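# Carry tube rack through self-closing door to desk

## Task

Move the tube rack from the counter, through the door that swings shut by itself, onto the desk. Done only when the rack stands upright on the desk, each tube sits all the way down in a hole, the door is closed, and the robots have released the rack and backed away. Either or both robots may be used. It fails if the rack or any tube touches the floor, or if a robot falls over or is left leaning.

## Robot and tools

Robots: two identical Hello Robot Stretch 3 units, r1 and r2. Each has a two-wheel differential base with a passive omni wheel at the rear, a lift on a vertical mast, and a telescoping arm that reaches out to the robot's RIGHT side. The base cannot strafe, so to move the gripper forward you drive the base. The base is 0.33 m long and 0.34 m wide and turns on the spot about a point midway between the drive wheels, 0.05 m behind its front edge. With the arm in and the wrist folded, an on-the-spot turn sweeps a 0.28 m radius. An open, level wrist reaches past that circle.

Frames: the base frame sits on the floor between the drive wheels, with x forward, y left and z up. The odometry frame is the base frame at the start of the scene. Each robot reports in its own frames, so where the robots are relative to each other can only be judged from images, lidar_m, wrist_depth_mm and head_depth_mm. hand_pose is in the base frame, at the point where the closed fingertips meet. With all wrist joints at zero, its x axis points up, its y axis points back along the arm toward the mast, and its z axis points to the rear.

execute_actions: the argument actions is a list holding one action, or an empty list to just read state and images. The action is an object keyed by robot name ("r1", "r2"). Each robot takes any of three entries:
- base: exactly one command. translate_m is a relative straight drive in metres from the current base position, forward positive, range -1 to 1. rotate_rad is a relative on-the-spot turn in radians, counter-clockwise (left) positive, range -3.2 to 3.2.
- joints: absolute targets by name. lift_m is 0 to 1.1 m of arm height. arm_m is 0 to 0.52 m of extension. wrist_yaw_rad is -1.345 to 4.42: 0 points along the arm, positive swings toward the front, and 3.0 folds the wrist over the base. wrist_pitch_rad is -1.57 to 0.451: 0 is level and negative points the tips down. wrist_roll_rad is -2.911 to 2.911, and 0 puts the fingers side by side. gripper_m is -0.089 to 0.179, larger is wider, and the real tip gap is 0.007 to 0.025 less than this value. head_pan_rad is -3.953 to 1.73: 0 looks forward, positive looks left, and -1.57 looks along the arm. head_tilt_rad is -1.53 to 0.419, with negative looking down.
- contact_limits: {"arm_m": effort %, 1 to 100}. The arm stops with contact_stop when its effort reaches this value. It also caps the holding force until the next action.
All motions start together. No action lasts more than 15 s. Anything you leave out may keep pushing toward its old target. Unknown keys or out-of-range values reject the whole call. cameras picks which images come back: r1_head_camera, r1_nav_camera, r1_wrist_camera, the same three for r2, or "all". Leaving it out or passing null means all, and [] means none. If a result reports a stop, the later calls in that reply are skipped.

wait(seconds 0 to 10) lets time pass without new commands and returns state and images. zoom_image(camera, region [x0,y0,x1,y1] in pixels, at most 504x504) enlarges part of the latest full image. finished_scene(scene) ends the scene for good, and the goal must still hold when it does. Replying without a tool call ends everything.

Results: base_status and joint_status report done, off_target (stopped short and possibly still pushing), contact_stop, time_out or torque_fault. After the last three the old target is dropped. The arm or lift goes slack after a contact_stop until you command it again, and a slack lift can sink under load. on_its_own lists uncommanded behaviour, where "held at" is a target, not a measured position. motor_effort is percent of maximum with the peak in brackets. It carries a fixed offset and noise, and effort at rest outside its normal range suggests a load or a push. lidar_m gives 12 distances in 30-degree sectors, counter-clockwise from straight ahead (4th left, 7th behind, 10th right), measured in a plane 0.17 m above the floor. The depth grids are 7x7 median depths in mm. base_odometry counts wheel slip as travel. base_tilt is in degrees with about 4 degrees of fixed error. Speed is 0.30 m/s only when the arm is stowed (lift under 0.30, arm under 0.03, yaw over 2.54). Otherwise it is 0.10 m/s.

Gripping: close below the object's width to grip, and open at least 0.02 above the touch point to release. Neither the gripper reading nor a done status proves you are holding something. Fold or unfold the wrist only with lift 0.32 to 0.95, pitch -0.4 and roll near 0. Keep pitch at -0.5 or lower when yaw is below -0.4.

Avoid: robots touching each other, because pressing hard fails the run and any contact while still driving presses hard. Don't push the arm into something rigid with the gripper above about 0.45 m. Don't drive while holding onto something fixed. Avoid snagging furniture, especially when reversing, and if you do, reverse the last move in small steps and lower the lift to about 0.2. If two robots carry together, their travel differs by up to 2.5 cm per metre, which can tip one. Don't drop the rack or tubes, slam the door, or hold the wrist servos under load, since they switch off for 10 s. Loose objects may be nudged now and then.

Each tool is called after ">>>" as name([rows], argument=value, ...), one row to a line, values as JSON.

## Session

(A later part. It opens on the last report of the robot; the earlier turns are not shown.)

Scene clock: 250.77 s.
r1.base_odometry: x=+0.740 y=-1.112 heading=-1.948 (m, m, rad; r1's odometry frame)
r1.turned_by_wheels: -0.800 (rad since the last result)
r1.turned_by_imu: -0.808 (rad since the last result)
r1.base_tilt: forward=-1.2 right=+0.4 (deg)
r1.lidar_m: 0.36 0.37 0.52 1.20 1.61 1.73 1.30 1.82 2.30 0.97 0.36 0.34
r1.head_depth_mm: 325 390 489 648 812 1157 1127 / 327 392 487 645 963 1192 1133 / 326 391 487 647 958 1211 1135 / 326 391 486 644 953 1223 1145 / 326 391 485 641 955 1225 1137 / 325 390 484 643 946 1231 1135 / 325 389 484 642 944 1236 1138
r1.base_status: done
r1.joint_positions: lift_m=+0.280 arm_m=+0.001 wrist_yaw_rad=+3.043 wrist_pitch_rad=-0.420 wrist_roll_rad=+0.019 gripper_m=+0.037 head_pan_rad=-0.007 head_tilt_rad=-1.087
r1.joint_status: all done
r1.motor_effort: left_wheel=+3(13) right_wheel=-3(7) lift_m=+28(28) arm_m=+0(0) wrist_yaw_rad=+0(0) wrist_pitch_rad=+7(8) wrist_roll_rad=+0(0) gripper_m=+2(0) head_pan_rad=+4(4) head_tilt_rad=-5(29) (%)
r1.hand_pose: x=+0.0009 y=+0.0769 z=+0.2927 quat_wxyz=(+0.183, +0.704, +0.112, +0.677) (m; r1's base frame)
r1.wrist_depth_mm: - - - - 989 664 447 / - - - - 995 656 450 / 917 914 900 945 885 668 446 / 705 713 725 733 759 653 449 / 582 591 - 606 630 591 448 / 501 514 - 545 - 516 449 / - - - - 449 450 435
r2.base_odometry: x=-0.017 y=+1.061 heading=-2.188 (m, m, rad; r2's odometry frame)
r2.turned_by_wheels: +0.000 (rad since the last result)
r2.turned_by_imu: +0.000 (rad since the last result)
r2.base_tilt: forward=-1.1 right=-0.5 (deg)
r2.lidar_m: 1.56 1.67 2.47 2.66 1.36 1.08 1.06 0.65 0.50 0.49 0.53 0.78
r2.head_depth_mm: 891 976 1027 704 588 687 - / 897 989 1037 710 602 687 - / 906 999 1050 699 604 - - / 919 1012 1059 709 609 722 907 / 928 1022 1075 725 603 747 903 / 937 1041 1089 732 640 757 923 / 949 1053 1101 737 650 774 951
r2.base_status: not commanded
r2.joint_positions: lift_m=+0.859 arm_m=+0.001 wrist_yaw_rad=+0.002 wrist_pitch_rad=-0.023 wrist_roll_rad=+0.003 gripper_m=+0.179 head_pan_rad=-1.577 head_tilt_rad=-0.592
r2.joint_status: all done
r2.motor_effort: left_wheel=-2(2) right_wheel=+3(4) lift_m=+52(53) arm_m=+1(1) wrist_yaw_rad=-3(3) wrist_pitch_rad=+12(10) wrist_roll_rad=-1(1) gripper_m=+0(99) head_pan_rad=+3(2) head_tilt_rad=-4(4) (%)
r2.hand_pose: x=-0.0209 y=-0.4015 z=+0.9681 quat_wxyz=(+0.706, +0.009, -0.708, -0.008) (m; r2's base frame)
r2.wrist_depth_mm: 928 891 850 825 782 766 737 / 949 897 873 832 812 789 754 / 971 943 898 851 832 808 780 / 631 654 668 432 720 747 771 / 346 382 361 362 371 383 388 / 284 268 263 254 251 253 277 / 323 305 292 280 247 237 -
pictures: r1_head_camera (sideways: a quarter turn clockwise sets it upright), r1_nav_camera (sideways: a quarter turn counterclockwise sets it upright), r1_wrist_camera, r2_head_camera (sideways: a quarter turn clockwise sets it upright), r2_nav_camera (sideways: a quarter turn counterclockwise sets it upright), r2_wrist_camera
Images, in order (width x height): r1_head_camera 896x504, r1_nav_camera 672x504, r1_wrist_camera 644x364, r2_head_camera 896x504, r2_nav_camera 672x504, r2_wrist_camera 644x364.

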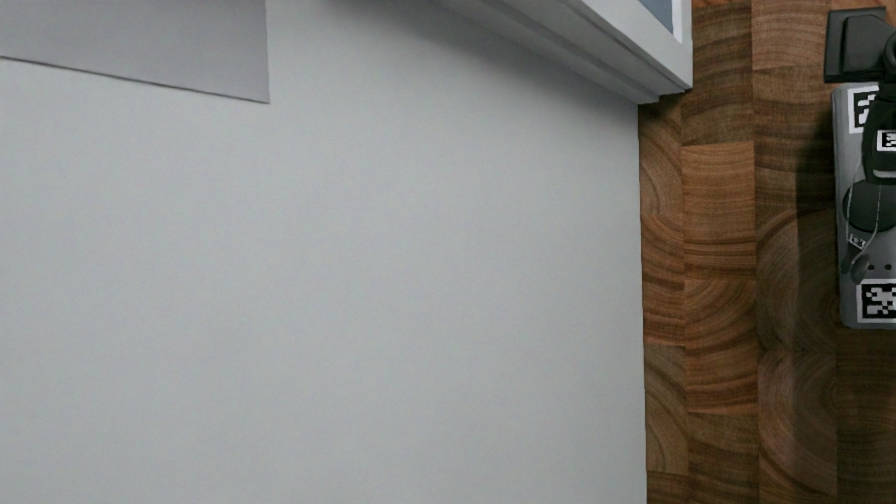

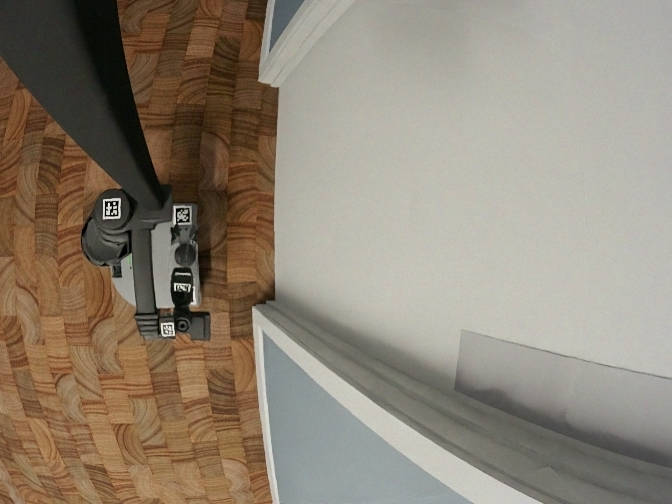

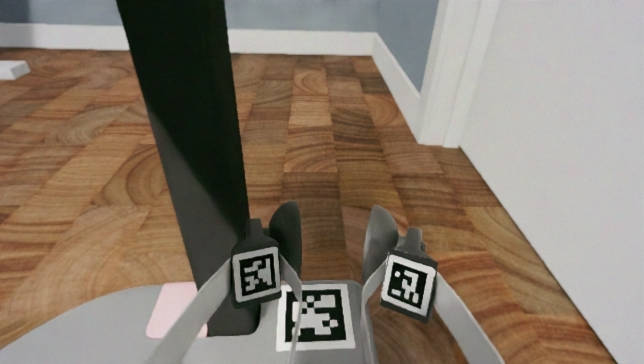

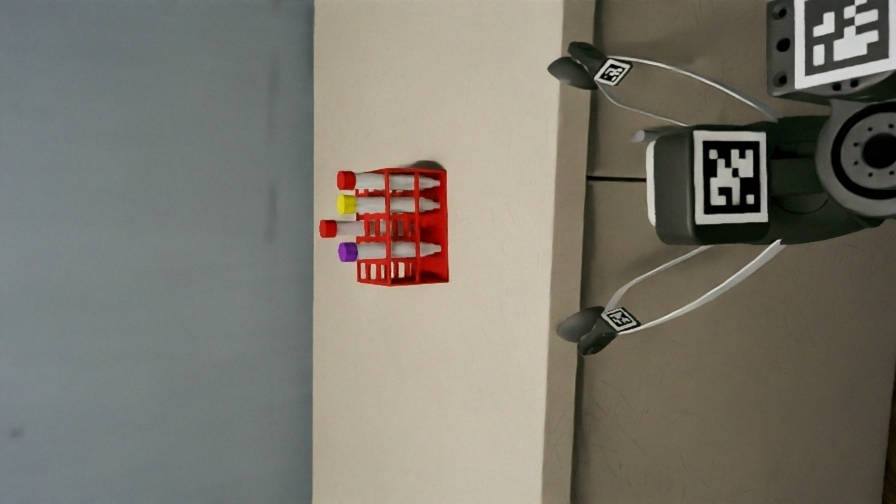

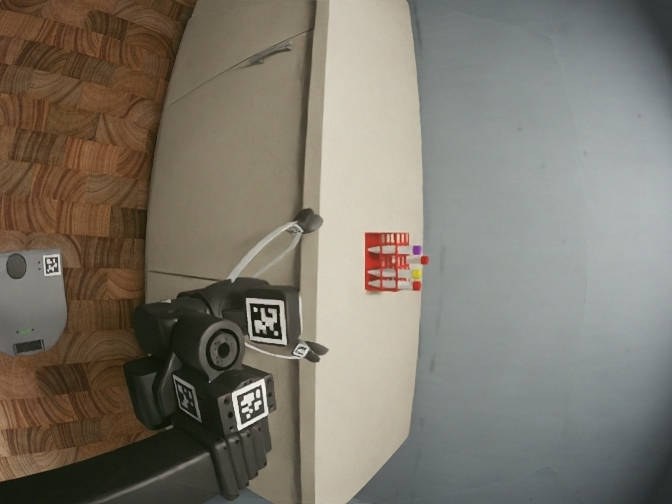

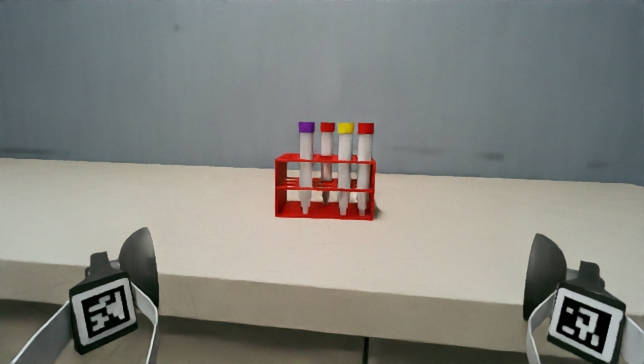

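>>> execute_actions([
  {"r1": {"base": {"rotate_rad": 0.45}}, "r2": {"joints": {"arm_m": 0.10, "lift_m": 0.846, "wrist_pitch_rad": 0.02}}},
], cameras=["r2_wrist_camera"])

>>> execute_actions([
  {"r1": {"base": {"translate_m": 0.17}}, "r2": {"joints": {"arm_m": 0.21}}},
], cameras=["r1_head_camera","r2_wrist_camera","r2_head_camera"])

Scene clock: 290.30 s.
r1.base_odometry: x=+0.740 y=-1.112 heading=-1.498 (m, m, rad; r1's odometry frame)
r1.turned_by_wheels: +0.450 (rad since the last result)
r1.turned_by_imu: +0.454 (rad since the last result)
r1.base_tilt: forward=-1.2 right=+0.4 (deg)
r1.lidar_m: 0.37 0.48 0.92 1.57 1.84 1.30 1.79 2.35 1.31 0.42 0.34 0.36
r1.head_depth_mm: 322 378 457 579 788 1149 1121 / 337 399 488 629 882 1191 1131 / 353 421 522 688 998 1211 1136 / 371 448 563 757 1164 1219 1148 / 391 476 610 845 1294 1227 1142 / 413 510 663 955 1327 1227 1133 / 437 548 731 1100 1355 1243 1138
r1.base_status: done
r1.joint_positions: lift_m=+0.280 arm_m=+0.001 wrist_yaw_rad=+3.043 wrist_pitch_rad=-0.420 wrist_roll_rad=+0.019 gripper_m=+0.037 head_pan_rad=-0.007 head_tilt_rad=-1.087
r1.joint_status: not commanded
r1.motor_effort: left_wheel=-4(11) right_wheel=+1(5) lift_m=+28(27) arm_m=+0(0) wrist_yaw_rad=+0(0) wrist_pitch_rad=+7(8) wrist_roll_rad=+0(0) gripper_m=-1(0) head_pan_rad=+5(4) head_tilt_rad=-6(6) (%)
r1.hand_pose: x=+0.0009 y=+0.0769 z=+0.2927 quat_wxyz=(+0.183, +0.704, +0.112, +0.677) (m; r1's base frame)
r1.wrist_depth_mm: - - - - - - 951 / - - - - - - 847 / 912 943 947 940 957 947 708 / 693 704 730 740 744 757 711 / 604 582 - 605 645 614 629 / 498 527 - 543 - 526 529 / - - - - 452 457 455
r2.base_odometry: x=-0.017 y=+1.061 heading=-2.188 (m, m, rad; r2's odometry frame)
r2.turned_by_wheels: +0.000 (rad since the last result)
r2.turned_by_imu: -0.001 (rad since the last result)
r2.base_tilt: forward=-1.2 right=-0.6 (deg)
r2.lidar_m: 1.57 1.67 2.47 2.66 1.36 1.08 1.06 0.64 0.50 0.49 0.53 0.78
r2.head_depth_mm: 890 978 1024 705 575 - 881 / 900 989 1035 713 573 - 899 / 909 1001 1051 700 603 - 910 / 918 1011 1057 709 609 732 888 / 927 1023 1074 727 614 743 906 / 937 1035 1085 732 640 758 927 / 944 1050 1095 737 651 771 951
r2.base_status: not commanded
r2.joint_positions: lift_m=+0.846 arm_m=+0.100 wrist_yaw_rad=+0.002 wrist_pitch_rad=-0.003 wrist_roll_rad=+0.003 gripper_m=+0.179 head_pan_rad=-1.577 head_tilt_rad=-0.592
r2.joint_status: all done
r2.motor_effort: left_wheel=-2(2) right_wheel=+4(4) lift_m=+24(49) arm_m=+7(6) wrist_yaw_rad=-2(3) wrist_pitch_rad=+12(11) wrist_roll_rad=-1(1) gripper_m=+0(0) head_pan_rad=+3(2) head_tilt_rad=-4(4) (%)
r2.hand_pose: x=-0.0210 y=-0.5007 z=+0.9605 quat_wxyz=(+0.706, +0.002, -0.708, -0.001) (m; r2's base frame)
r2.wrist_depth_mm: 812 797 768 734 706 687 655 / 839 820 770 751 717 693 669 / 866 832 798 755 734 716 684 / 633 654 568 365 617 720 695 / 332 375 340 330 356 371 378 / 225 229 231 235 237 240 263 / - 165 174 176 178 179 -
pictures: r2_wrist_camera
Images, in order (width x height): r2_wrist_camera 644x364.

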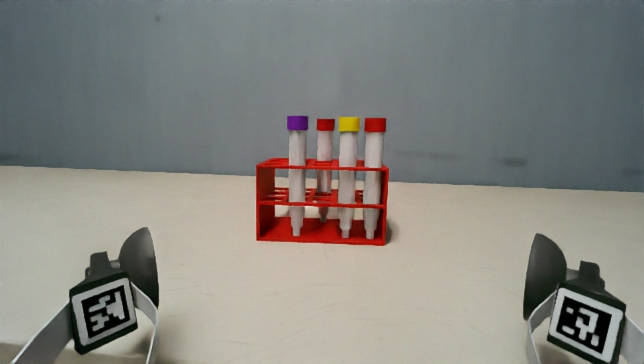

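Scene clock: 292.40 s.
r1.base_odometry: x=+0.753 y=-1.281 heading=-1.498 (m, m, rad; r1's odometry frame)
r1.turned_by_wheels: +0.000 (rad since the last result)
r1.turned_by_imu: +0.000 (rad since the last result)
r1.base_tilt: forward=-1.1 right=+0.4 (deg)
r1.lidar_m: 0.21 0.28 0.65 1.50 1.99 1.45 1.95 2.44 0.60 0.31 0.22 0.21
r1.head_depth_mm: - - - 312 415 649 1081 / - - - 331 465 780 1132 / - - 296 362 528 980 1139 / - - 307 400 612 1177 1138 / - - 323 446 726 1212 1142 / - 292 350 503 895 1237 1135 / - 302 385 578 1163 1245 1138
r1.base_status: done
r1.joint_positions: lift_m=+0.280 arm_m=+0.001 wrist_yaw_rad=+3.043 wrist_pitch_rad=-0.420 wrist_roll_rad=+0.019 gripper_m=+0.037 head_pan_rad=-0.007 head_tilt_rad=-1.087
r1.joint_status: not commanded
r1.motor_effort: left_wheel=-4(11) right_wheel=+1(6) lift_m=+28(28) arm_m=+0(0) wrist_yaw_rad=+0(0) wrist_pitch_rad=+7(8) wrist_roll_rad=+0(0) gripper_m=+1(1) head_pan_rad=+4(4) head_tilt_rad=-5(7) (%)
r1.hand_pose: x=+0.0009 y=+0.0769 z=+0.2927 quat_wxyz=(+0.183, +0.704, +0.112, +0.677) (m; r1's base frame)
r1.wrist_depth_mm: - - - - - - 520 / - - - - - - 547 / 889 877 950 919 956 854 553 / 715 710 716 738 751 701 500 / 590 587 - 607 617 623 454 / 491 520 - 540 - 520 420 / - - - - 453 452 393
r2.base_odometry: x=-0.017 y=+1.061 heading=-2.188 (m, m, rad; r2's odometry frame)
r2.turned_by_wheels: +0.000 (rad since the last result)
r2.turned_by_imu: +0.000 (rad since the last result)
r2.base_tilt: forward=-1.2 right=-0.5 (deg)
r2.lidar_m: 1.56 1.67 2.47 2.66 1.36 1.08 1.06 0.64 0.50 0.50 0.53 0.78
r2.head_depth_mm: 888 974 1025 735 - 715 831 / 899 990 1034 778 - 717 843 / 908 1001 1047 714 - 728 863 / 919 1012 1061 718 619 730 883 / 923 1025 1073 728 611 744 905 / 938 1036 1086 731 640 757 925 / 950 1047 1095 736 652 773 949
r2.base_status: not commanded
r2.joint_positions: lift_m=+0.846 arm_m=+0.210 wrist_yaw_rad=+0.001 wrist_pitch_rad=-0.002 wrist_roll_rad=+0.003 gripper_m=+0.179 head_pan_rad=-1.577 head_tilt_rad=-0.592
r2.joint_status: all done
r2.motor_effort: left_wheel=-2(2) right_wheel=+4(4) lift_m=+24(25) arm_m=+7(8) wrist_yaw_rad=-2(2) wrist_pitch_rad=+11(11) wrist_roll_rad=-1(1) gripper_m=+1(0) head_pan_rad=+3(3) head_tilt_rad=-4(3) (%)
r2.hand_pose: x=-0.0211 y=-0.6107 z=+0.9605 quat_wxyz=(+0.706, +0.002, -0.708, -0.001) (m; r2's base frame)
r2.wrist_depth_mm: 702 675 654 627 603 579 569 / 719 687 668 641 618 603 578 / 741 703 679 643 627 602 591 / 630 654 483 224 522 629 603 / 333 372 263 215 255 370 373 / 225 228 224 222 229 240 263 / - 165 173 175 177 179 -
pictures: r1_head_camera (sideways: a quarter turn clockwise sets it upright), r2_head_camera (sideways: a quarter turn clockwise sets it upright), r2_wrist_camera
Images, in order (width x height): r1_head_camera 896x504, r2_head_camera 896x504, r2_wrist_camera 644x364.

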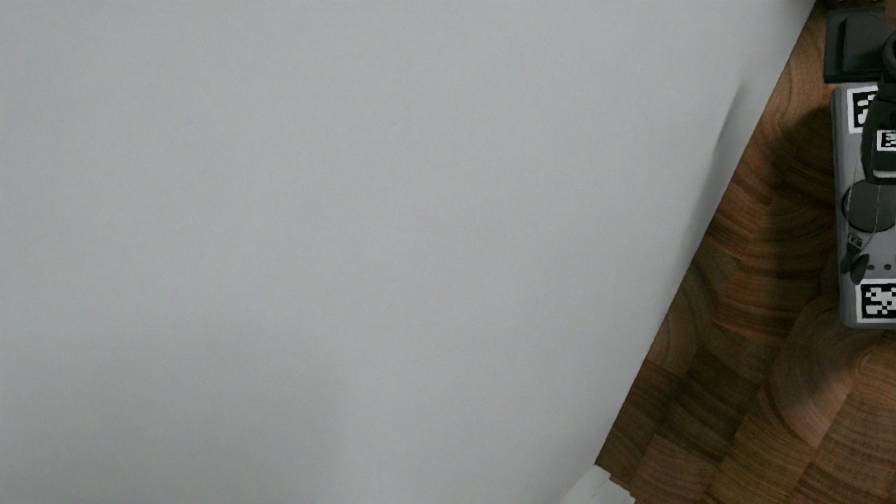

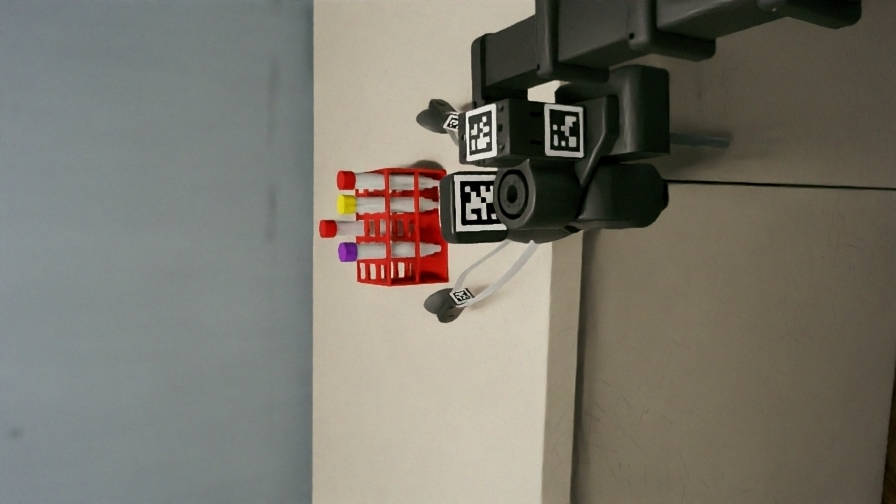

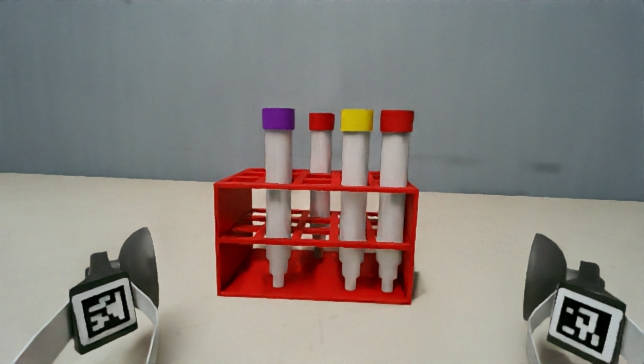

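>>> execute_actions([
  {"r1": {"base": {"rotate_rad": -0.49}}, "r2": {"base": {"translate_m": 0.025}, "joints": {"wrist_yaw_rad": -0.045, "lift_m": 0.836}}},
], cameras=["r1_head_camera","r2_wrist_camera","r2_head_camera"])

Scene clock: 324.83 s.
r1.base_odometry: x=+0.753 y=-1.281 heading=-1.988 (m, m, rad; r1's odometry frame)
r1.turned_by_wheels: -0.490 (rad since the last result)
r1.turned_by_imu: -0.494 (rad since the last result)
r1.base_tilt: forward=-1.1 right=+0.5 (deg)
r1.lidar_m: 0.21 0.21 0.29 0.65 1.51 1.80 1.45 1.96 2.40 0.51 0.30 0.22
r1.head_depth_mm: - - - 346 518 969 1119 / - - - 342 510 1008 1136 / - - - 338 503 977 1138 / - - - 335 494 948 1138 / - - - 332 487 919 1144 / - - - 328 480 896 1134 / - - - 325 474 874 1138
r1.base_status: done
r1.joint_positions: lift_m=+0.280 arm_m=+0.001 wrist_yaw_rad=+3.043 wrist_pitch_rad=-0.420 wrist_roll_rad=+0.019 gripper_m=+0.037 head_pan_rad=-0.007 head_tilt_rad=-1.087
r1.joint_status: not commanded
r1.motor_effort: left_wheel=+3(12) right_wheel=-3(6) lift_m=+28(28) arm_m=+0(0) wrist_yaw_rad=+0(1) wrist_pitch_rad=+7(7) wrist_roll_rad=+0(0) gripper_m=+1(1) head_pan_rad=+5(4) head_tilt_rad=-6(6) (%)
r1.hand_pose: x=+0.0009 y=+0.0769 z=+0.2927 quat_wxyz=(+0.183, +0.704, +0.112, +0.677) (m; r1's base frame)
r1.wrist_depth_mm: - - - - 631 369 255 / - - - - 660 367 256 / 886 896 941 883 660 366 254 / 713 709 737 736 665 369 257 / 586 606 - 600 545 374 255 / 500 518 - 534 - 374 259 / - - - - 446 356 256
r2.base_odometry: x=-0.032 y=+1.040 heading=-2.188 (m, m, rad; r2's odometry frame)
r2.turned_by_wheels: +0.000 (rad since the last result)
r2.turned_by_imu: -0.001 (rad since the last result)
r2.base_tilt: forward=-1.2 right=-0.5 (deg)
r2.lidar_m: 1.54 1.65 2.43 2.66 1.40 1.10 1.08 0.65 0.51 0.50 0.53 0.78
r2.head_depth_mm: 891 979 1025 719 - 721 836 / 901 990 1036 746 - 717 847 / 911 1003 1044 714 - 734 869 / 918 1018 1059 720 610 735 888 / 929 1027 1072 727 614 745 908 / 942 1039 1083 731 644 761 932 / 951 1052 1098 739 655 778 956
r2.base_status: done
r2.joint_positions: lift_m=+0.836 arm_m=+0.210 wrist_yaw_rad=-0.043 wrist_pitch_rad=-0.002 wrist_roll_rad=+0.003 gripper_m=+0.179 head_pan_rad=-1.577 head_tilt_rad=-0.592
r2.joint_status: all done
r2.motor_effort: left_wheel=-2(3) right_wheel=+4(10) lift_m=+23(23) arm_m=+7(7) wrist_yaw_rad=-3(1) wrist_pitch_rad=+12(12) wrist_roll_rad=-1(1) gripper_m=+0(0) head_pan_rad=+2(3) head_tilt_rad=-4(3) (%)
r2.hand_pose: x=-0.0324 y=-0.6105 z=+0.9505 quat_wxyz=(+0.706, -0.014, -0.708, -0.016) (m; r2's base frame)
r2.wrist_depth_mm: 678 658 636 626 610 585 578 / 691 662 660 640 608 607 591 / 699 682 679 208 208 623 606 / 574 593 511 212 211 622 613 / 301 337 283 257 216 335 339 / 206 208 210 210 211 218 238 / - 149 158 159 161 162 -
pictures: r1_head_camera (sideways: a quarter turn clockwise sets it upright), r2_head_camera (sideways: a quarter turn clockwise sets it upright), r2_wrist_camera
Images, in order (width x height): r1_head_camera 896x504, r2_head_camera 896x504, r2_wrist_camera 644x364.

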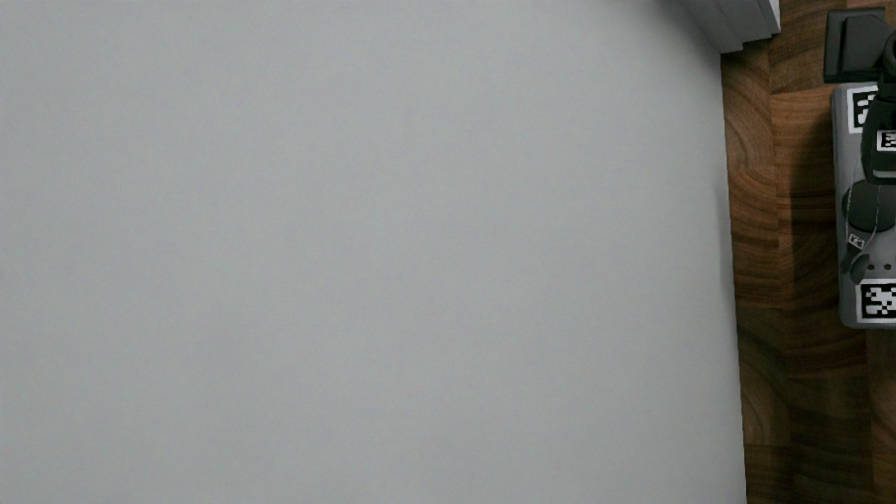

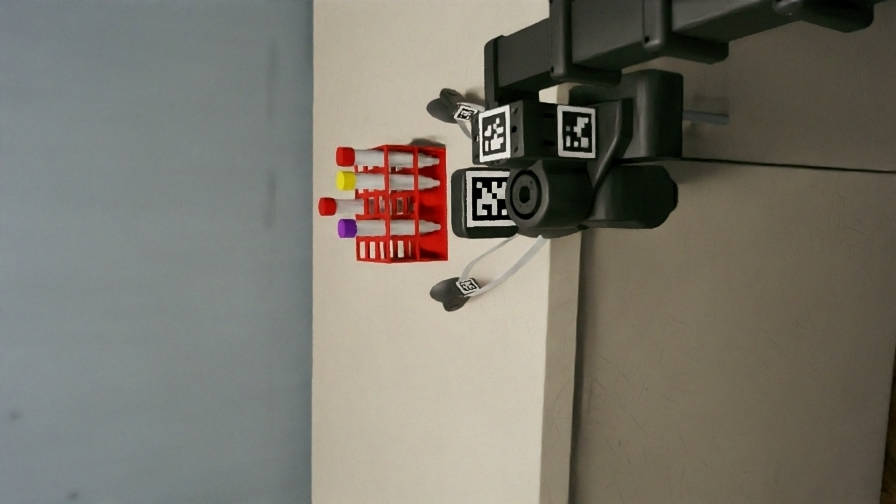

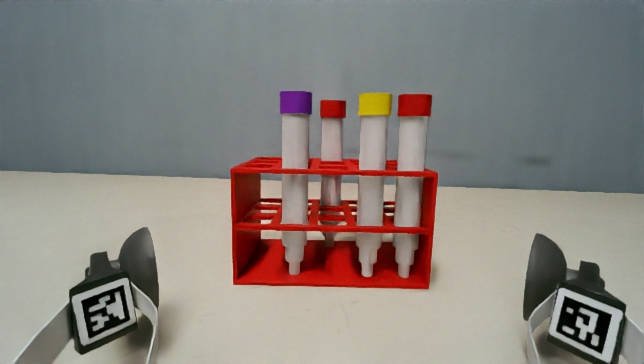

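>>> execute_actions([
  {"r1": {"base": {"translate_m": 0.14}, "joints": {"lift_m": 0.32}}, "r2": {"joints": {"arm_m": 0.285, "head_tilt_rad": -0.5}}},
], cameras=["r1_head_camera","r2_wrist_camera","r2_head_camera"])

Scene clock: 343.27 s.
r1.base_odometry: x=+0.696 y=-1.409 heading=-1.988 (m, m, rad; r1's odometry frame)
r1.turned_by_wheels: +0.000 (rad since the last result)
r1.turned_by_imu: +0.000 (rad since the last result)
r1.base_tilt: forward=-1.2 right=+0.5 (deg)
r1.lidar_m: - - 0.15 0.25 1.51 1.91 1.59 2.11 2.40 0.27 0.15 -
r1.head_depth_mm: - - - - - - 557 / - - - - - - 521 / - - - - - - 595 / - - - - - - 528 / - - - - - - 609 / - - - - - - 1098 / - - - - - - 1008
r1.base_status: done
r1.joint_positions: lift_m=+0.320 arm_m=+0.001 wrist_yaw_rad=+3.043 wrist_pitch_rad=-0.420 wrist_roll_rad=+0.019 gripper_m=+0.037 head_pan_rad=-0.007 head_tilt_rad=-1.088
r1.joint_status: all done
r1.motor_effort: left_wheel=+3(14) right_wheel=-3(6) lift_m=+57(62) arm_m=+0(0) wrist_yaw_rad=+0(1) wrist_pitch_rad=+7(7) wrist_roll_rad=+0(0) gripper_m=+1(0) head_pan_rad=+5(6) head_tilt_rad=-6(6) (%)
r1.hand_pose: x=+0.0009 y=+0.0769 z=+0.3318 quat_wxyz=(+0.183, +0.704, +0.112, +0.677) (m; r1's base frame)
r1.wrist_depth_mm: - - - 626 234 132 92 / - - - 687 235 132 92 / 980 992 991 740 235 132 92 / 794 791 805 735 239 132 92 / 645 654 - 618 196 134 93 / 543 544 - 557 - 134 93 / 482 - - - 244 126 93
r2.base_odometry: x=-0.032 y=+1.040 heading=-2.188 (m, m, rad; r2's odometry frame)
r2.turned_by_wheels: +0.000 (rad since the last result)
r2.turned_by_imu: -0.014 (rad since the last result)
r2.base_tilt: forward=-1.3 right=-0.8 (deg)
r2.lidar_m: 1.54 1.64 2.40 2.66 1.41 1.10 1.08 0.66 0.51 0.50 0.53 0.77
r2.head_depth_mm: 898 972 1062 845 657 - 716 / 905 985 1076 905 - 628 723 / 916 997 1088 753 - 647 734 / 926 1004 1095 771 606 653 746 / 934 1012 1111 873 623 663 763 / 942 1027 1124 883 627 673 776 / 952 1035 1137 890 629 685 791
r2.base_status: not commanded
r2.joint_positions: lift_m=+0.837 arm_m=+0.284 wrist_yaw_rad=-0.044 wrist_pitch_rad=+0.052 wrist_roll_rad=+0.011 gripper_m=+0.179 head_pan_rad=-1.576 head_tilt_rad=-0.500
r2.joint_status: all done
r2.on_its_own: lift_m is at rest, and its effort (-2) is outside its rest range (+1 to +81)
r2.motor_effort: left_wheel=+0(10) right_wheel=-1(21) lift_m=-2(27) arm_m=+10(37) wrist_yaw_rad=-1(7) wrist_pitch_rad=-17(63) wrist_roll_rad=-3(4) gripper_m=+0(0) head_pan_rad=+2(2) head_tilt_rad=-1(10) (%)
r2.hand_pose: x=-0.0328 y=-0.6862 z=+0.9653 quat_wxyz=(+0.703, -0.034, -0.710, +0.003) (m; r2's base frame)
r2.wrist_depth_mm: 611 596 576 574 551 545 534 / 616 601 591 577 573 557 538 / 622 603 598 579 572 564 553 / 640 618 612 592 138 573 562 / 429 488 141 157 140 456 461 / 277 143 159 173 142 275 300 / - 173 145 171 143 197 -
pictures: r1_head_camera (sideways: a quarter turn clockwise sets it upright), r2_head_camera (sideways: a quarter turn clockwise sets it upright), r2_wrist_camera
Images, in order (width x height): r1_head_camera 896x504, r2_head_camera 896x504, r2_wrist_camera 644x364.

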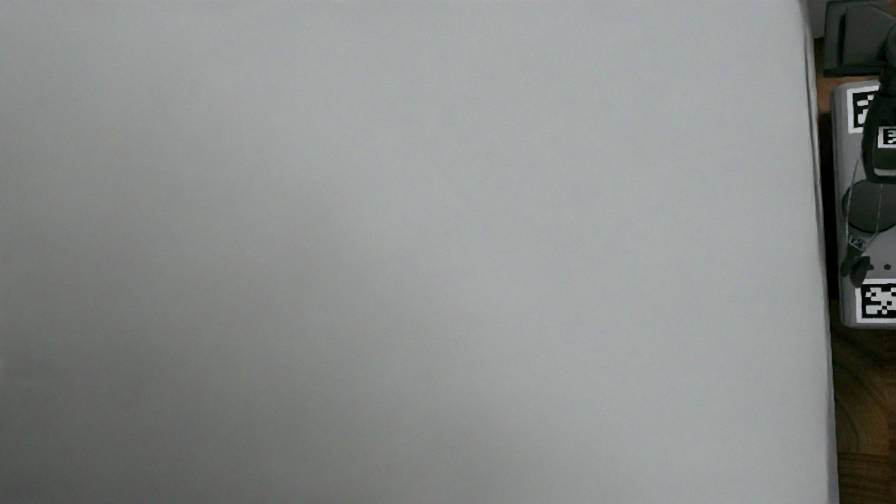

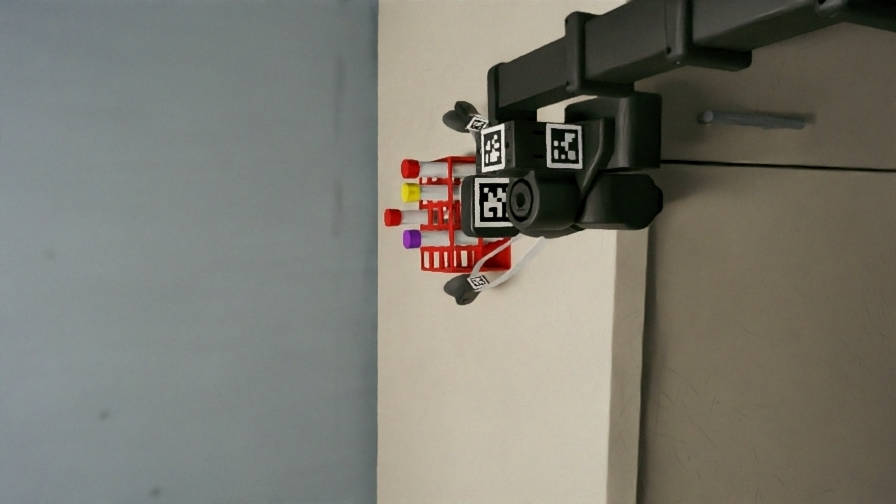

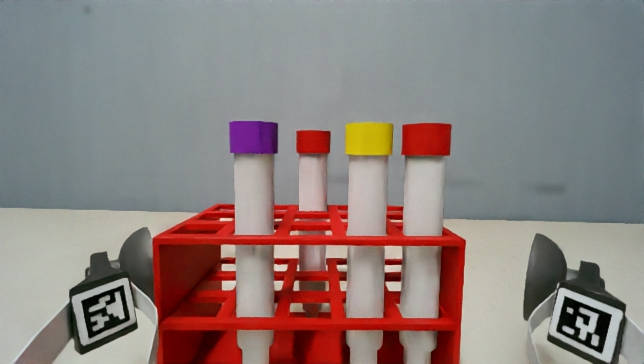

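>>> execute_actions([
  {"r1": {"joints": {"head_tilt_rad": -1.5}}, "r2": {"base": {"rotate_rad": 0.014}, "joints": {"arm_m": 0.23, "lift_m": 0.885}}},
], cameras=["r2_wrist_camera"])

>>> execute_actions([
  {"r1": {"base": {"translate_m": 0.10}}, "r2": {"joints": {"wrist_pitch_rad": -0.18, "wrist_roll_rad": 0.0}}},
], cameras=["r1_nav_camera","r2_wrist_camera","r2_head_camera"])

Scene clock: 382.27 s.
r1.base_odometry: x=+0.696 y=-1.409 heading=-1.988 (m, m, rad; r1's odometry frame)
r1.turned_by_wheels: +0.000 (rad since the last result)
r1.turned_by_imu: +0.000 (rad since the last result)
r1.base_tilt: forward=-1.3 right=+0.6 (deg)
r1.lidar_m: - - 0.15 0.25 1.51 1.91 1.60 2.11 2.40 0.27 0.15 -
r1.head_depth_mm: - - - 529 1227 1202 1175 / - - - 482 - 1218 1188 / - - - 457 - 1212 1197 / - - - 489 - - 1196 / - - - 448 1267 - 1199 / - - - 412 1257 - 1209 / - - - 431 1262 1252 1214
r1.base_status: not commanded
r1.joint_positions: lift_m=+0.320 arm_m=+0.001 wrist_yaw_rad=+3.043 wrist_pitch_rad=-0.420 wrist_roll_rad=+0.019 gripper_m=+0.037 head_pan_rad=-0.006 head_tilt_rad=-1.482
r1.joint_status: all done
r1.motor_effort: left_wheel=+4(3) right_wheel=-3(3) lift_m=+57(56) arm_m=+0(0) wrist_yaw_rad=+0(1) wrist_pitch_rad=+7(7) wrist_roll_rad=+0(0) gripper_m=+0(0) head_pan_rad=+4(5) head_tilt_rad=-8(32) (%)
r1.hand_pose: x=+0.0009 y=+0.0769 z=+0.3318 quat_wxyz=(+0.183, +0.704, +0.112, +0.677) (m; r1's base frame)
r1.wrist_depth_mm: - - - 627 233 132 92 / - - - 678 235 132 92 / 989 - - 730 236 133 92 / 767 786 791 755 239 133 92 / 650 650 - 620 196 133 93 / 559 542 - 555 - 134 93 / 483 - - - 246 126 93
r2.base_odometry: x=-0.032 y=+1.040 heading=-2.174 (m, m, rad; r2's odometry frame)
r2.turned_by_wheels: +0.014 (rad since the last result)
r2.turned_by_imu: +0.001 (rad since the last result)
r2.base_tilt: forward=-1.0 right=-0.5 (deg)
r2.lidar_m: 1.54 1.64 2.40 2.66 1.40 1.10 1.08 0.65 0.51 0.50 0.53 0.77
r2.head_depth_mm: 893 969 1057 883 - 630 706 / 905 976 1068 922 - 634 718 / 913 991 1082 729 - 646 732 / 918 1000 1095 762 602 649 745 / 930 1011 1108 869 617 657 761 / 938 1023 1121 871 621 669 775 / 949 1033 1137 878 624 681 789
r2.base_status: done
r2.joint_positions: lift_m=+0.885 arm_m=+0.230 wrist_yaw_rad=-0.046 wrist_pitch_rad=+0.006 wrist_roll_rad=+0.005 gripper_m=+0.179 head_pan_rad=-1.576 head_tilt_rad=-0.500
r2.joint_status: all done
r2.motor_effort: left_wheel=+0(5) right_wheel=+0(13) lift_m=+52(54) arm_m=-5(6) wrist_yaw_rad=+1(1) wrist_pitch_rad=+7(17) wrist_roll_rad=-1(4) gripper_m=+0(0) head_pan_rad=+2(2) head_tilt_rad=+0(1) (%)
r2.hand_pose: x=-0.0331 y=-0.6315 z=+1.0008 quat_wxyz=(+0.706, -0.018, -0.708, -0.014) (m; r2's base frame)
r2.wrist_depth_mm: 636 632 614 604 594 584 564 / 658 645 629 624 603 594 577 / 672 654 651 629 617 604 593 / 692 677 663 637 636 617 603 / 460 514 396 216 450 517 521 / 323 315 206 198 221 330 358 / - 226 215 212 220 246 -
pictures: r2_wrist_camera
Images, in order (width x height): r2_wrist_camera 644x364.

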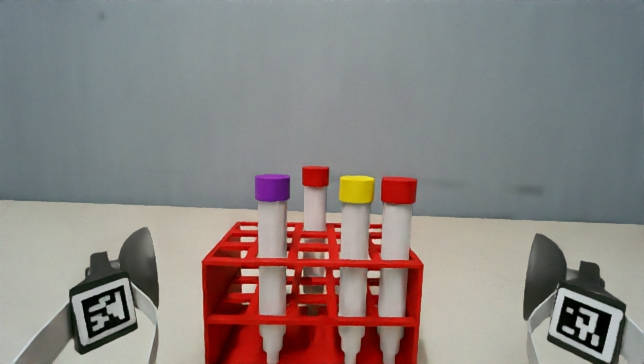

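Scene clock: 384.27 s.
r1.base_odometry: x=+0.656 y=-1.500 heading=-1.986 (m, m, rad; r1's odometry frame)
r1.turned_by_wheels: +0.002 (rad since the last result)
r1.turned_by_imu: +0.110 (rad since the last result)
r1.base_tilt: forward=-1.3 right=+0.5 (deg)
r1.lidar_m: - - 0.15 0.20 1.55 1.98 1.68 2.28 0.28 0.21 0.15 -
r1.head_depth_mm: - - - 572 1057 1207 1187 / - - - 501 - 1207 1188 / - - - 452 - 1214 1194 / - - - 411 - - 1195 / - - - 461 - - 1205 / - - - 408 1261 - 1217 / - - - 366 1269 1258 1215
r1.base_status: translate_m off_target (by the wheels' count: +0.0997 of +0.1000)
r1.joint_positions: lift_m=+0.320 arm_m=+0.001 wrist_yaw_rad=+3.042 wrist_pitch_rad=-0.417 wrist_roll_rad=+0.019 gripper_m=+0.037 head_pan_rad=-0.004 head_tilt_rad=-1.488
r1.joint_status: not commanded
r1.on_its_own: left_wheel is at rest, and its effort (+82) is outside its rest range (-18 to +18)
r1.motor_effort: left_wheel=+82(96) right_wheel=+2(22) lift_m=+43(56) arm_m=+0(0) wrist_yaw_rad=+1(2) wrist_pitch_rad=+6(7) wrist_roll_rad=+0(0) gripper_m=+0(1) head_pan_rad=+3(4) head_tilt_rad=-6(8) (%)
r1.hand_pose: x=+0.0011 y=+0.0772 z=+0.3328 quat_wxyz=(+0.182, +0.704, +0.110, +0.677) (m; r1's base frame)
r1.wrist_depth_mm: - - - 612 190 107 75 / - - - 685 193 108 75 / - 995 - 730 193 108 75 / 785 800 809 743 195 109 75 / 639 664 - 621 160 109 76 / 554 550 - 555 - 110 76 / 475 - - - 199 104 76
r2.base_odometry: x=-0.032 y=+1.040 heading=-2.174 (m, m, rad; r2's odometry frame)
r2.turned_by_wheels: +0.000 (rad since the last result)
r2.turned_by_imu: +0.000 (rad since the last result)
r2.base_tilt: forward=-1.2 right=-0.5 (deg)
r2.lidar_m: 1.54 1.65 2.41 2.66 1.36 1.10 1.08 0.65 0.50 0.50 0.53 0.78
r2.head_depth_mm: 894 969 1054 883 - 630 705 / 902 979 1069 894 - 635 718 / 909 989 1081 724 - 646 732 / 918 998 1097 760 590 648 745 / 929 1008 1108 865 616 658 761 / 938 1023 1122 873 622 669 775 / 945 1035 1128 879 624 679 791
r2.base_status: not commanded
r2.joint_positions: lift_m=+0.885 arm_m=+0.230 wrist_yaw_rad=-0.046 wrist_pitch_rad=-0.192 wrist_roll_rad=+0.005 gripper_m=+0.179 head_pan_rad=-1.576 head_tilt_rad=-0.500
r2.joint_status: all done
r2.motor_effort: left_wheel=+0(0) right_wheel=+1(0) lift_m=+53(52) arm_m=-5(5) wrist_yaw_rad=+0(0) wrist_pitch_rad=+7(7) wrist_roll_rad=-1(2) gripper_m=+0(1) head_pan_rad=+3(2) head_tilt_rad=+0(1) (%)
r2.hand_pose: x=-0.0327 y=-0.6220 z=+0.9506 quat_wxyz=(+0.701, +0.052, -0.707, -0.084) (m; r2's base frame)
r2.wrist_depth_mm: 612 601 581 568 565 551 536 / 645 630 614 591 584 581 570 / 638 659 580 228 525 600 593 / 367 370 219 221 201 387 395 / 257 273 231 209 230 267 268 / 198 199 200 201 202 203 216 / - 155 162 163 164 165 -
pictures: r1_nav_camera (sideways: a quarter turn counterclockwise sets it upright), r2_head_camera (sideways: a quarter turn clockwise sets it upright), r2_wrist_camera
Images, in order (width x height): r1_nav_camera 672x504, r2_head_camera 896x504, r2_wrist_camera 644x364.

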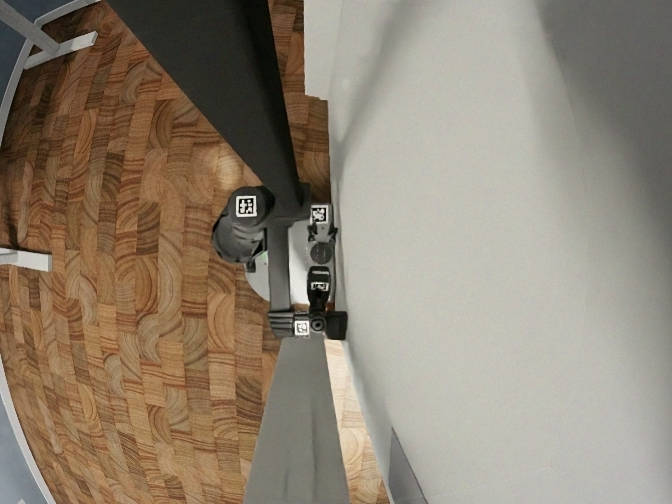

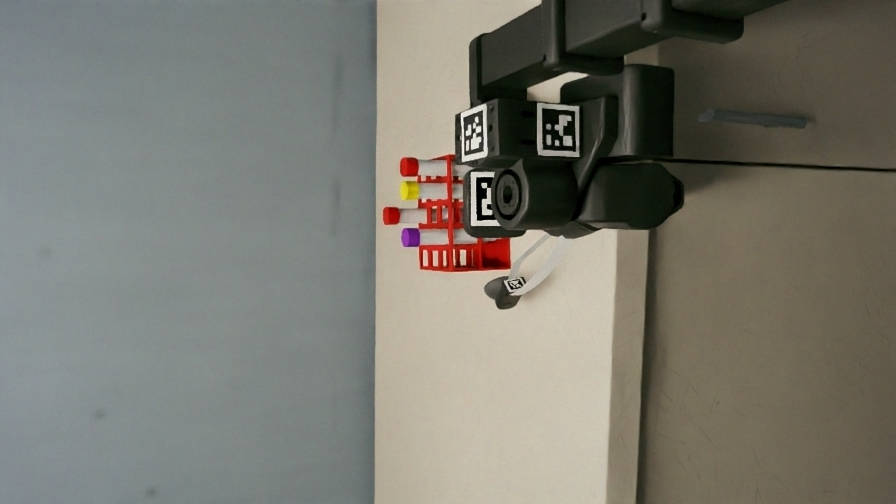

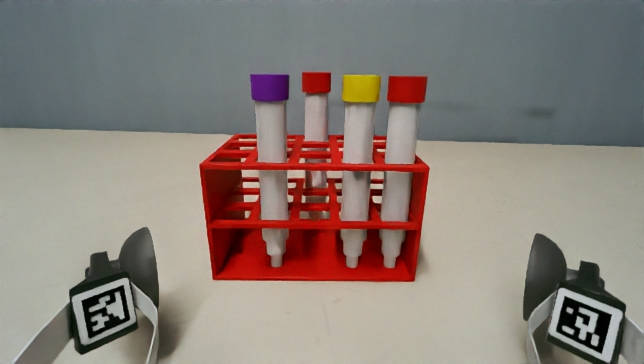

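>>> execute_actions([
  {"r1": {"base": {"translate_m": -0.13}}, "r2": {"base": {"rotate_rad": 0.018}}},
], cameras=["r1_nav_camera","r2_wrist_camera"])

Scene clock: 448.67 s.
r1.base_odometry: x=+0.708 y=-1.382 heading=-1.986 (m, m, rad; r1's odometry frame)
r1.turned_by_wheels: +0.000 (rad since the last result)
r1.turned_by_imu: -0.001 (rad since the last result)
r1.base_tilt: forward=-1.2 right=+0.5 (deg)
r1.lidar_m: - 0.15 0.18 0.64 1.57 1.88 1.54 2.13 2.33 0.27 0.15 -
r1.head_depth_mm: - - 326 701 1234 1201 1184 / - - 331 730 - 1208 1189 / - - 337 763 - 1213 1198 / - - 343 792 - - 1194 / - - 348 820 - - 1201 / - - 353 857 1264 - 1206 / - - 340 893 1268 1248 1218
r1.base_status: done
r1.joint_positions: lift_m=+0.320 arm_m=+0.001 wrist_yaw_rad=+3.044 wrist_pitch_rad=-0.417 wrist_roll_rad=+0.019 gripper_m=+0.037 head_pan_rad=-0.004 head_tilt_rad=-1.488
r1.joint_status: not commanded
r1.motor_effort: left_wheel=-1(61) right_wheel=-1(7) lift_m=+43(44) arm_m=+0(0) wrist_yaw_rad=-1(1) wrist_pitch_rad=+6(6) wrist_roll_rad=+0(0) gripper_m=+0(1) head_pan_rad=+3(1) head_tilt_rad=-6(6) (%)
r1.hand_pose: x=+0.0006 y=+0.0773 z=+0.3328 quat_wxyz=(+0.181, +0.704, +0.111, +0.677) (m; r1's base frame)
r1.wrist_depth_mm: - - - - 543 251 163 / - - - - 534 248 160 / 998 994 - 954 509 244 159 / 786 789 804 798 505 240 159 / 634 653 - 659 379 237 157 / 556 552 - 564 - 234 155 / 480 - - - 463 215 154
r2.base_odometry: x=-0.032 y=+1.040 heading=-2.156 (m, m, rad; r2's odometry frame)
r2.turned_by_wheels: +0.018 (rad since the last result)
r2.turned_by_imu: +0.017 (rad since the last result)
r2.base_tilt: forward=-1.2 right=-0.5 (deg)
r2.lidar_m: 1.54 1.65 2.46 2.66 1.38 1.10 1.08 0.64 0.50 0.50 0.53 0.79
r2.head_depth_mm: 888 962 1053 885 - 627 701 / 901 977 1067 896 - 630 714 / 911 987 1083 716 - 647 733 / 920 1002 1099 812 590 648 748 / 930 1014 1116 867 616 661 764 / 940 1030 1126 871 620 675 780 / 958 1042 1141 879 624 688 800
r2.base_status: done
r2.joint_positions: lift_m=+0.885 arm_m=+0.230 wrist_yaw_rad=-0.045 wrist_pitch_rad=-0.192 wrist_roll_rad=+0.005 gripper_m=+0.179 head_pan_rad=-1.576 head_tilt_rad=-0.500
r2.joint_status: not commanded
r2.motor_effort: left_wheel=-2(4) right_wheel=+3(7) lift_m=+52(52) arm_m=-5(5) wrist_yaw_rad=+0(0) wrist_pitch_rad=+6(6) wrist_roll_rad=-1(1) gripper_m=+0(0) head_pan_rad=+2(2) head_tilt_rad=+0(0) (%)
r2.hand_pose: x=-0.0327 y=-0.6220 z=+0.9506 quat_wxyz=(+0.701, +0.052, -0.707, -0.084) (m; r2's base frame)
r2.wrist_depth_mm: 625 606 596 584 560 550 535 / 652 643 621 588 175 580 561 / 634 661 644 243 181 601 585 / 365 371 261 240 191 388 392 / 257 274 240 229 204 267 269 / 197 199 200 202 202 203 215 / - 156 162 163 164 164 -
pictures: r1_nav_camera (sideways: a quarter turn counterclockwise sets it upright), r2_wrist_camera
Images, in order (width x height): r1_nav_camera 672x504, r2_wrist_camera 644x364.

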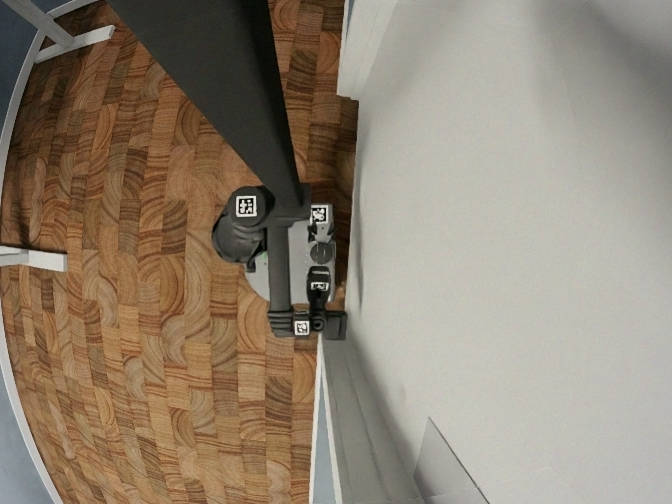

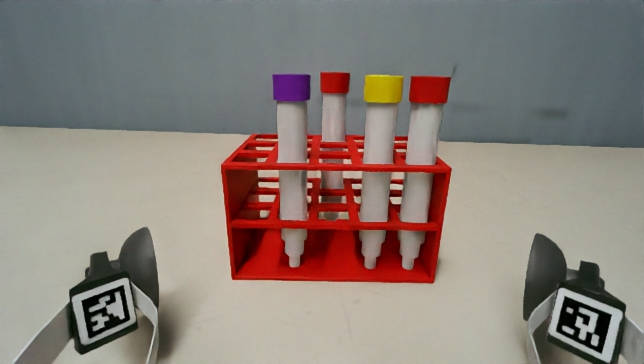

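>>> execute_actions([
  {"r1": {"base": {"translate_m": -0.30}, "joints": {"lift_m": 0.28}}, "r2": {"joints": {"arm_m": 0.31}, "contact_limits": {"arm_m": 20}}},
], cameras=["r1_nav_camera","r2_wrist_camera","r2_head_camera"])

Scene clock: 461.60 s.
r1.base_odometry: x=+0.829 y=-1.107 heading=-1.986 (m, m, rad; r1's odometry frame)
r1.turned_by_wheels: +0.000 (rad since the last result)
r1.turned_by_imu: +0.000 (rad since the last result)
r1.base_tilt: forward=-1.1 right=+0.5 (deg)
r1.lidar_m: 0.41 0.44 0.65 1.50 1.61 1.72 1.24 1.81 2.31 0.95 0.41 0.41
r1.head_depth_mm: 577 797 1062 1258 1231 1207 1191 / 581 806 1277 1264 - 1207 1188 / 585 811 1290 1272 - 1216 1192 / 589 818 1294 1276 - - 1201 / 592 823 1297 1285 - - 1207 / 596 832 1300 1284 1266 1230 1213 / 601 841 1308 1291 1267 1255 1217
r1.base_status: done
r1.joint_positions: lift_m=+0.280 arm_m=+0.001 wrist_yaw_rad=+3.044 wrist_pitch_rad=-0.417 wrist_roll_rad=+0.019 gripper_m=+0.037 head_pan_rad=-0.004 head_tilt_rad=-1.488
r1.joint_status: all done
r1.motor_effort: left_wheel=-1(9) right_wheel=-1(5) lift_m=+28(36) arm_m=+0(0) wrist_yaw_rad=-1(1) wrist_pitch_rad=+6(6) wrist_roll_rad=+0(0) gripper_m=+0(1) head_pan_rad=+2(2) head_tilt_rad=-5(5) (%)
r1.hand_pose: x=+0.0006 y=+0.0773 z=+0.2933 quat_wxyz=(+0.181, +0.704, +0.111, +0.677) (m; r1's base frame)
r1.wrist_depth_mm: - - - - - 667 568 / - - - - - 735 557 / 914 888 939 942 942 780 553 / 717 730 721 737 763 728 546 / 584 587 - 597 633 613 553 / 499 519 - 533 - 527 514 / - - - - 446 456 454
r2.base_odometry: x=-0.032 y=+1.040 heading=-2.156 (m, m, rad; r2's odometry frame)
r2.turned_by_wheels: +0.000 (rad since the last result)
r2.turned_by_imu: -0.001 (rad since the last result)
r2.base_tilt: forward=-1.1 right=-0.5 (deg)
r2.lidar_m: 1.54 1.65 2.45 2.66 1.38 1.10 1.08 0.64 0.51 0.50 0.53 0.79
r2.head_depth_mm: 890 966 1053 887 - 628 703 / 901 977 1067 980 563 619 717 / 910 992 1080 - 565 640 730 / 919 1003 1097 885 602 648 748 / 933 1017 1113 867 617 661 765 / 945 1029 1126 873 619 674 781 / 952 1044 1141 877 626 689 798
r2.base_status: not commanded
r2.joint_positions: lift_m=+0.885 arm_m=+0.310 wrist_yaw_rad=-0.045 wrist_pitch_rad=-0.193 wrist_roll_rad=+0.005 gripper_m=+0.179 head_pan_rad=-1.576 head_tilt_rad=-0.500
r2.joint_status: all done
r2.motor_effort: left_wheel=-2(2) right_wheel=+3(3) lift_m=+52(52) arm_m=+7(7) wrist_yaw_rad=+0(1) wrist_pitch_rad=+6(6) wrist_roll_rad=-1(1) gripper_m=+1(0) head_pan_rad=+3(2) head_tilt_rad=+0(0) (%)
r2.contact_limits: arm_m 20 (drawing in: default 29, maximum 48; extending or still: default 42, maximum 68)
r2.hand_pose: x=-0.0327 y=-0.7012 z=+0.9505 quat_wxyz=(+0.701, +0.052, -0.706, -0.084) (m; r2's base frame)
r2.wrist_depth_mm: 541 526 517 503 490 481 468 / 575 561 539 515 508 495 494 / 591 584 560 155 101 101 509 / 363 367 153 153 108 108 391 / 255 257 117 113 109 109 268 / 197 116 140 144 124 117 215 / - 154 132 147 128 125 -
pictures: r1_nav_camera (sideways: a quarter turn counterclockwise sets it upright), r2_head_camera (sideways: a quarter turn clockwise sets it upright), r2_wrist_camera
Images, in order (width x height): r1_nav_camera 672x504, r2_head_camera 896x504, r2_wrist_camera 644x364.

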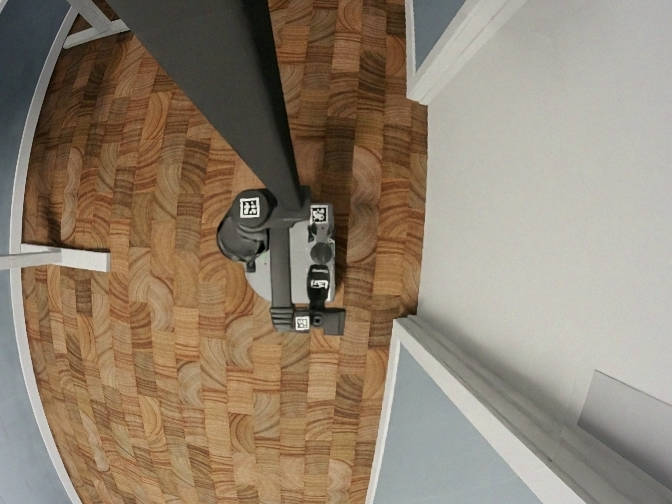

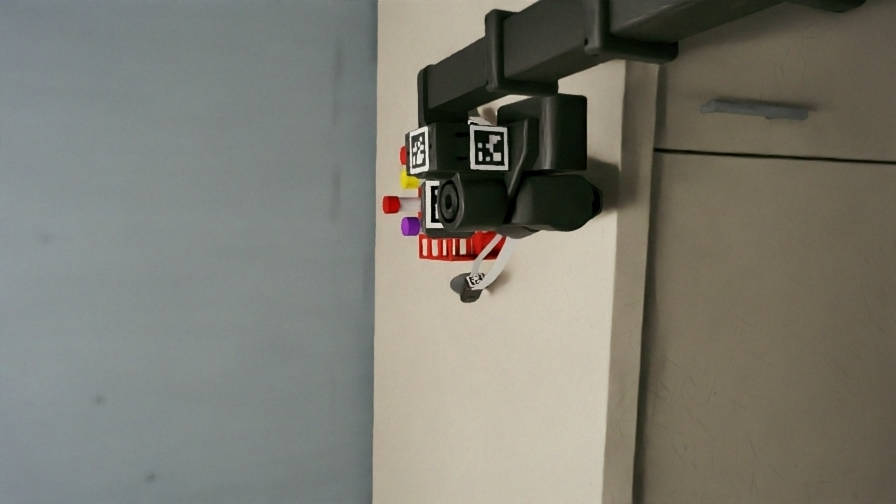

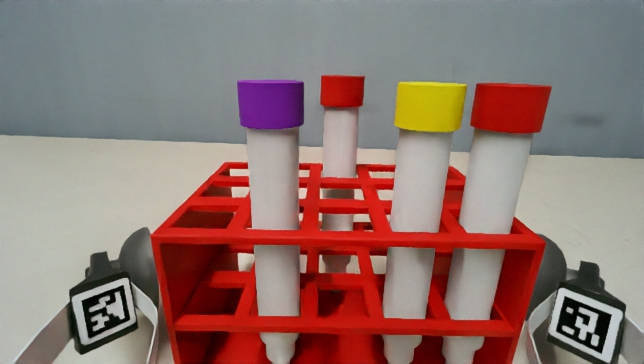

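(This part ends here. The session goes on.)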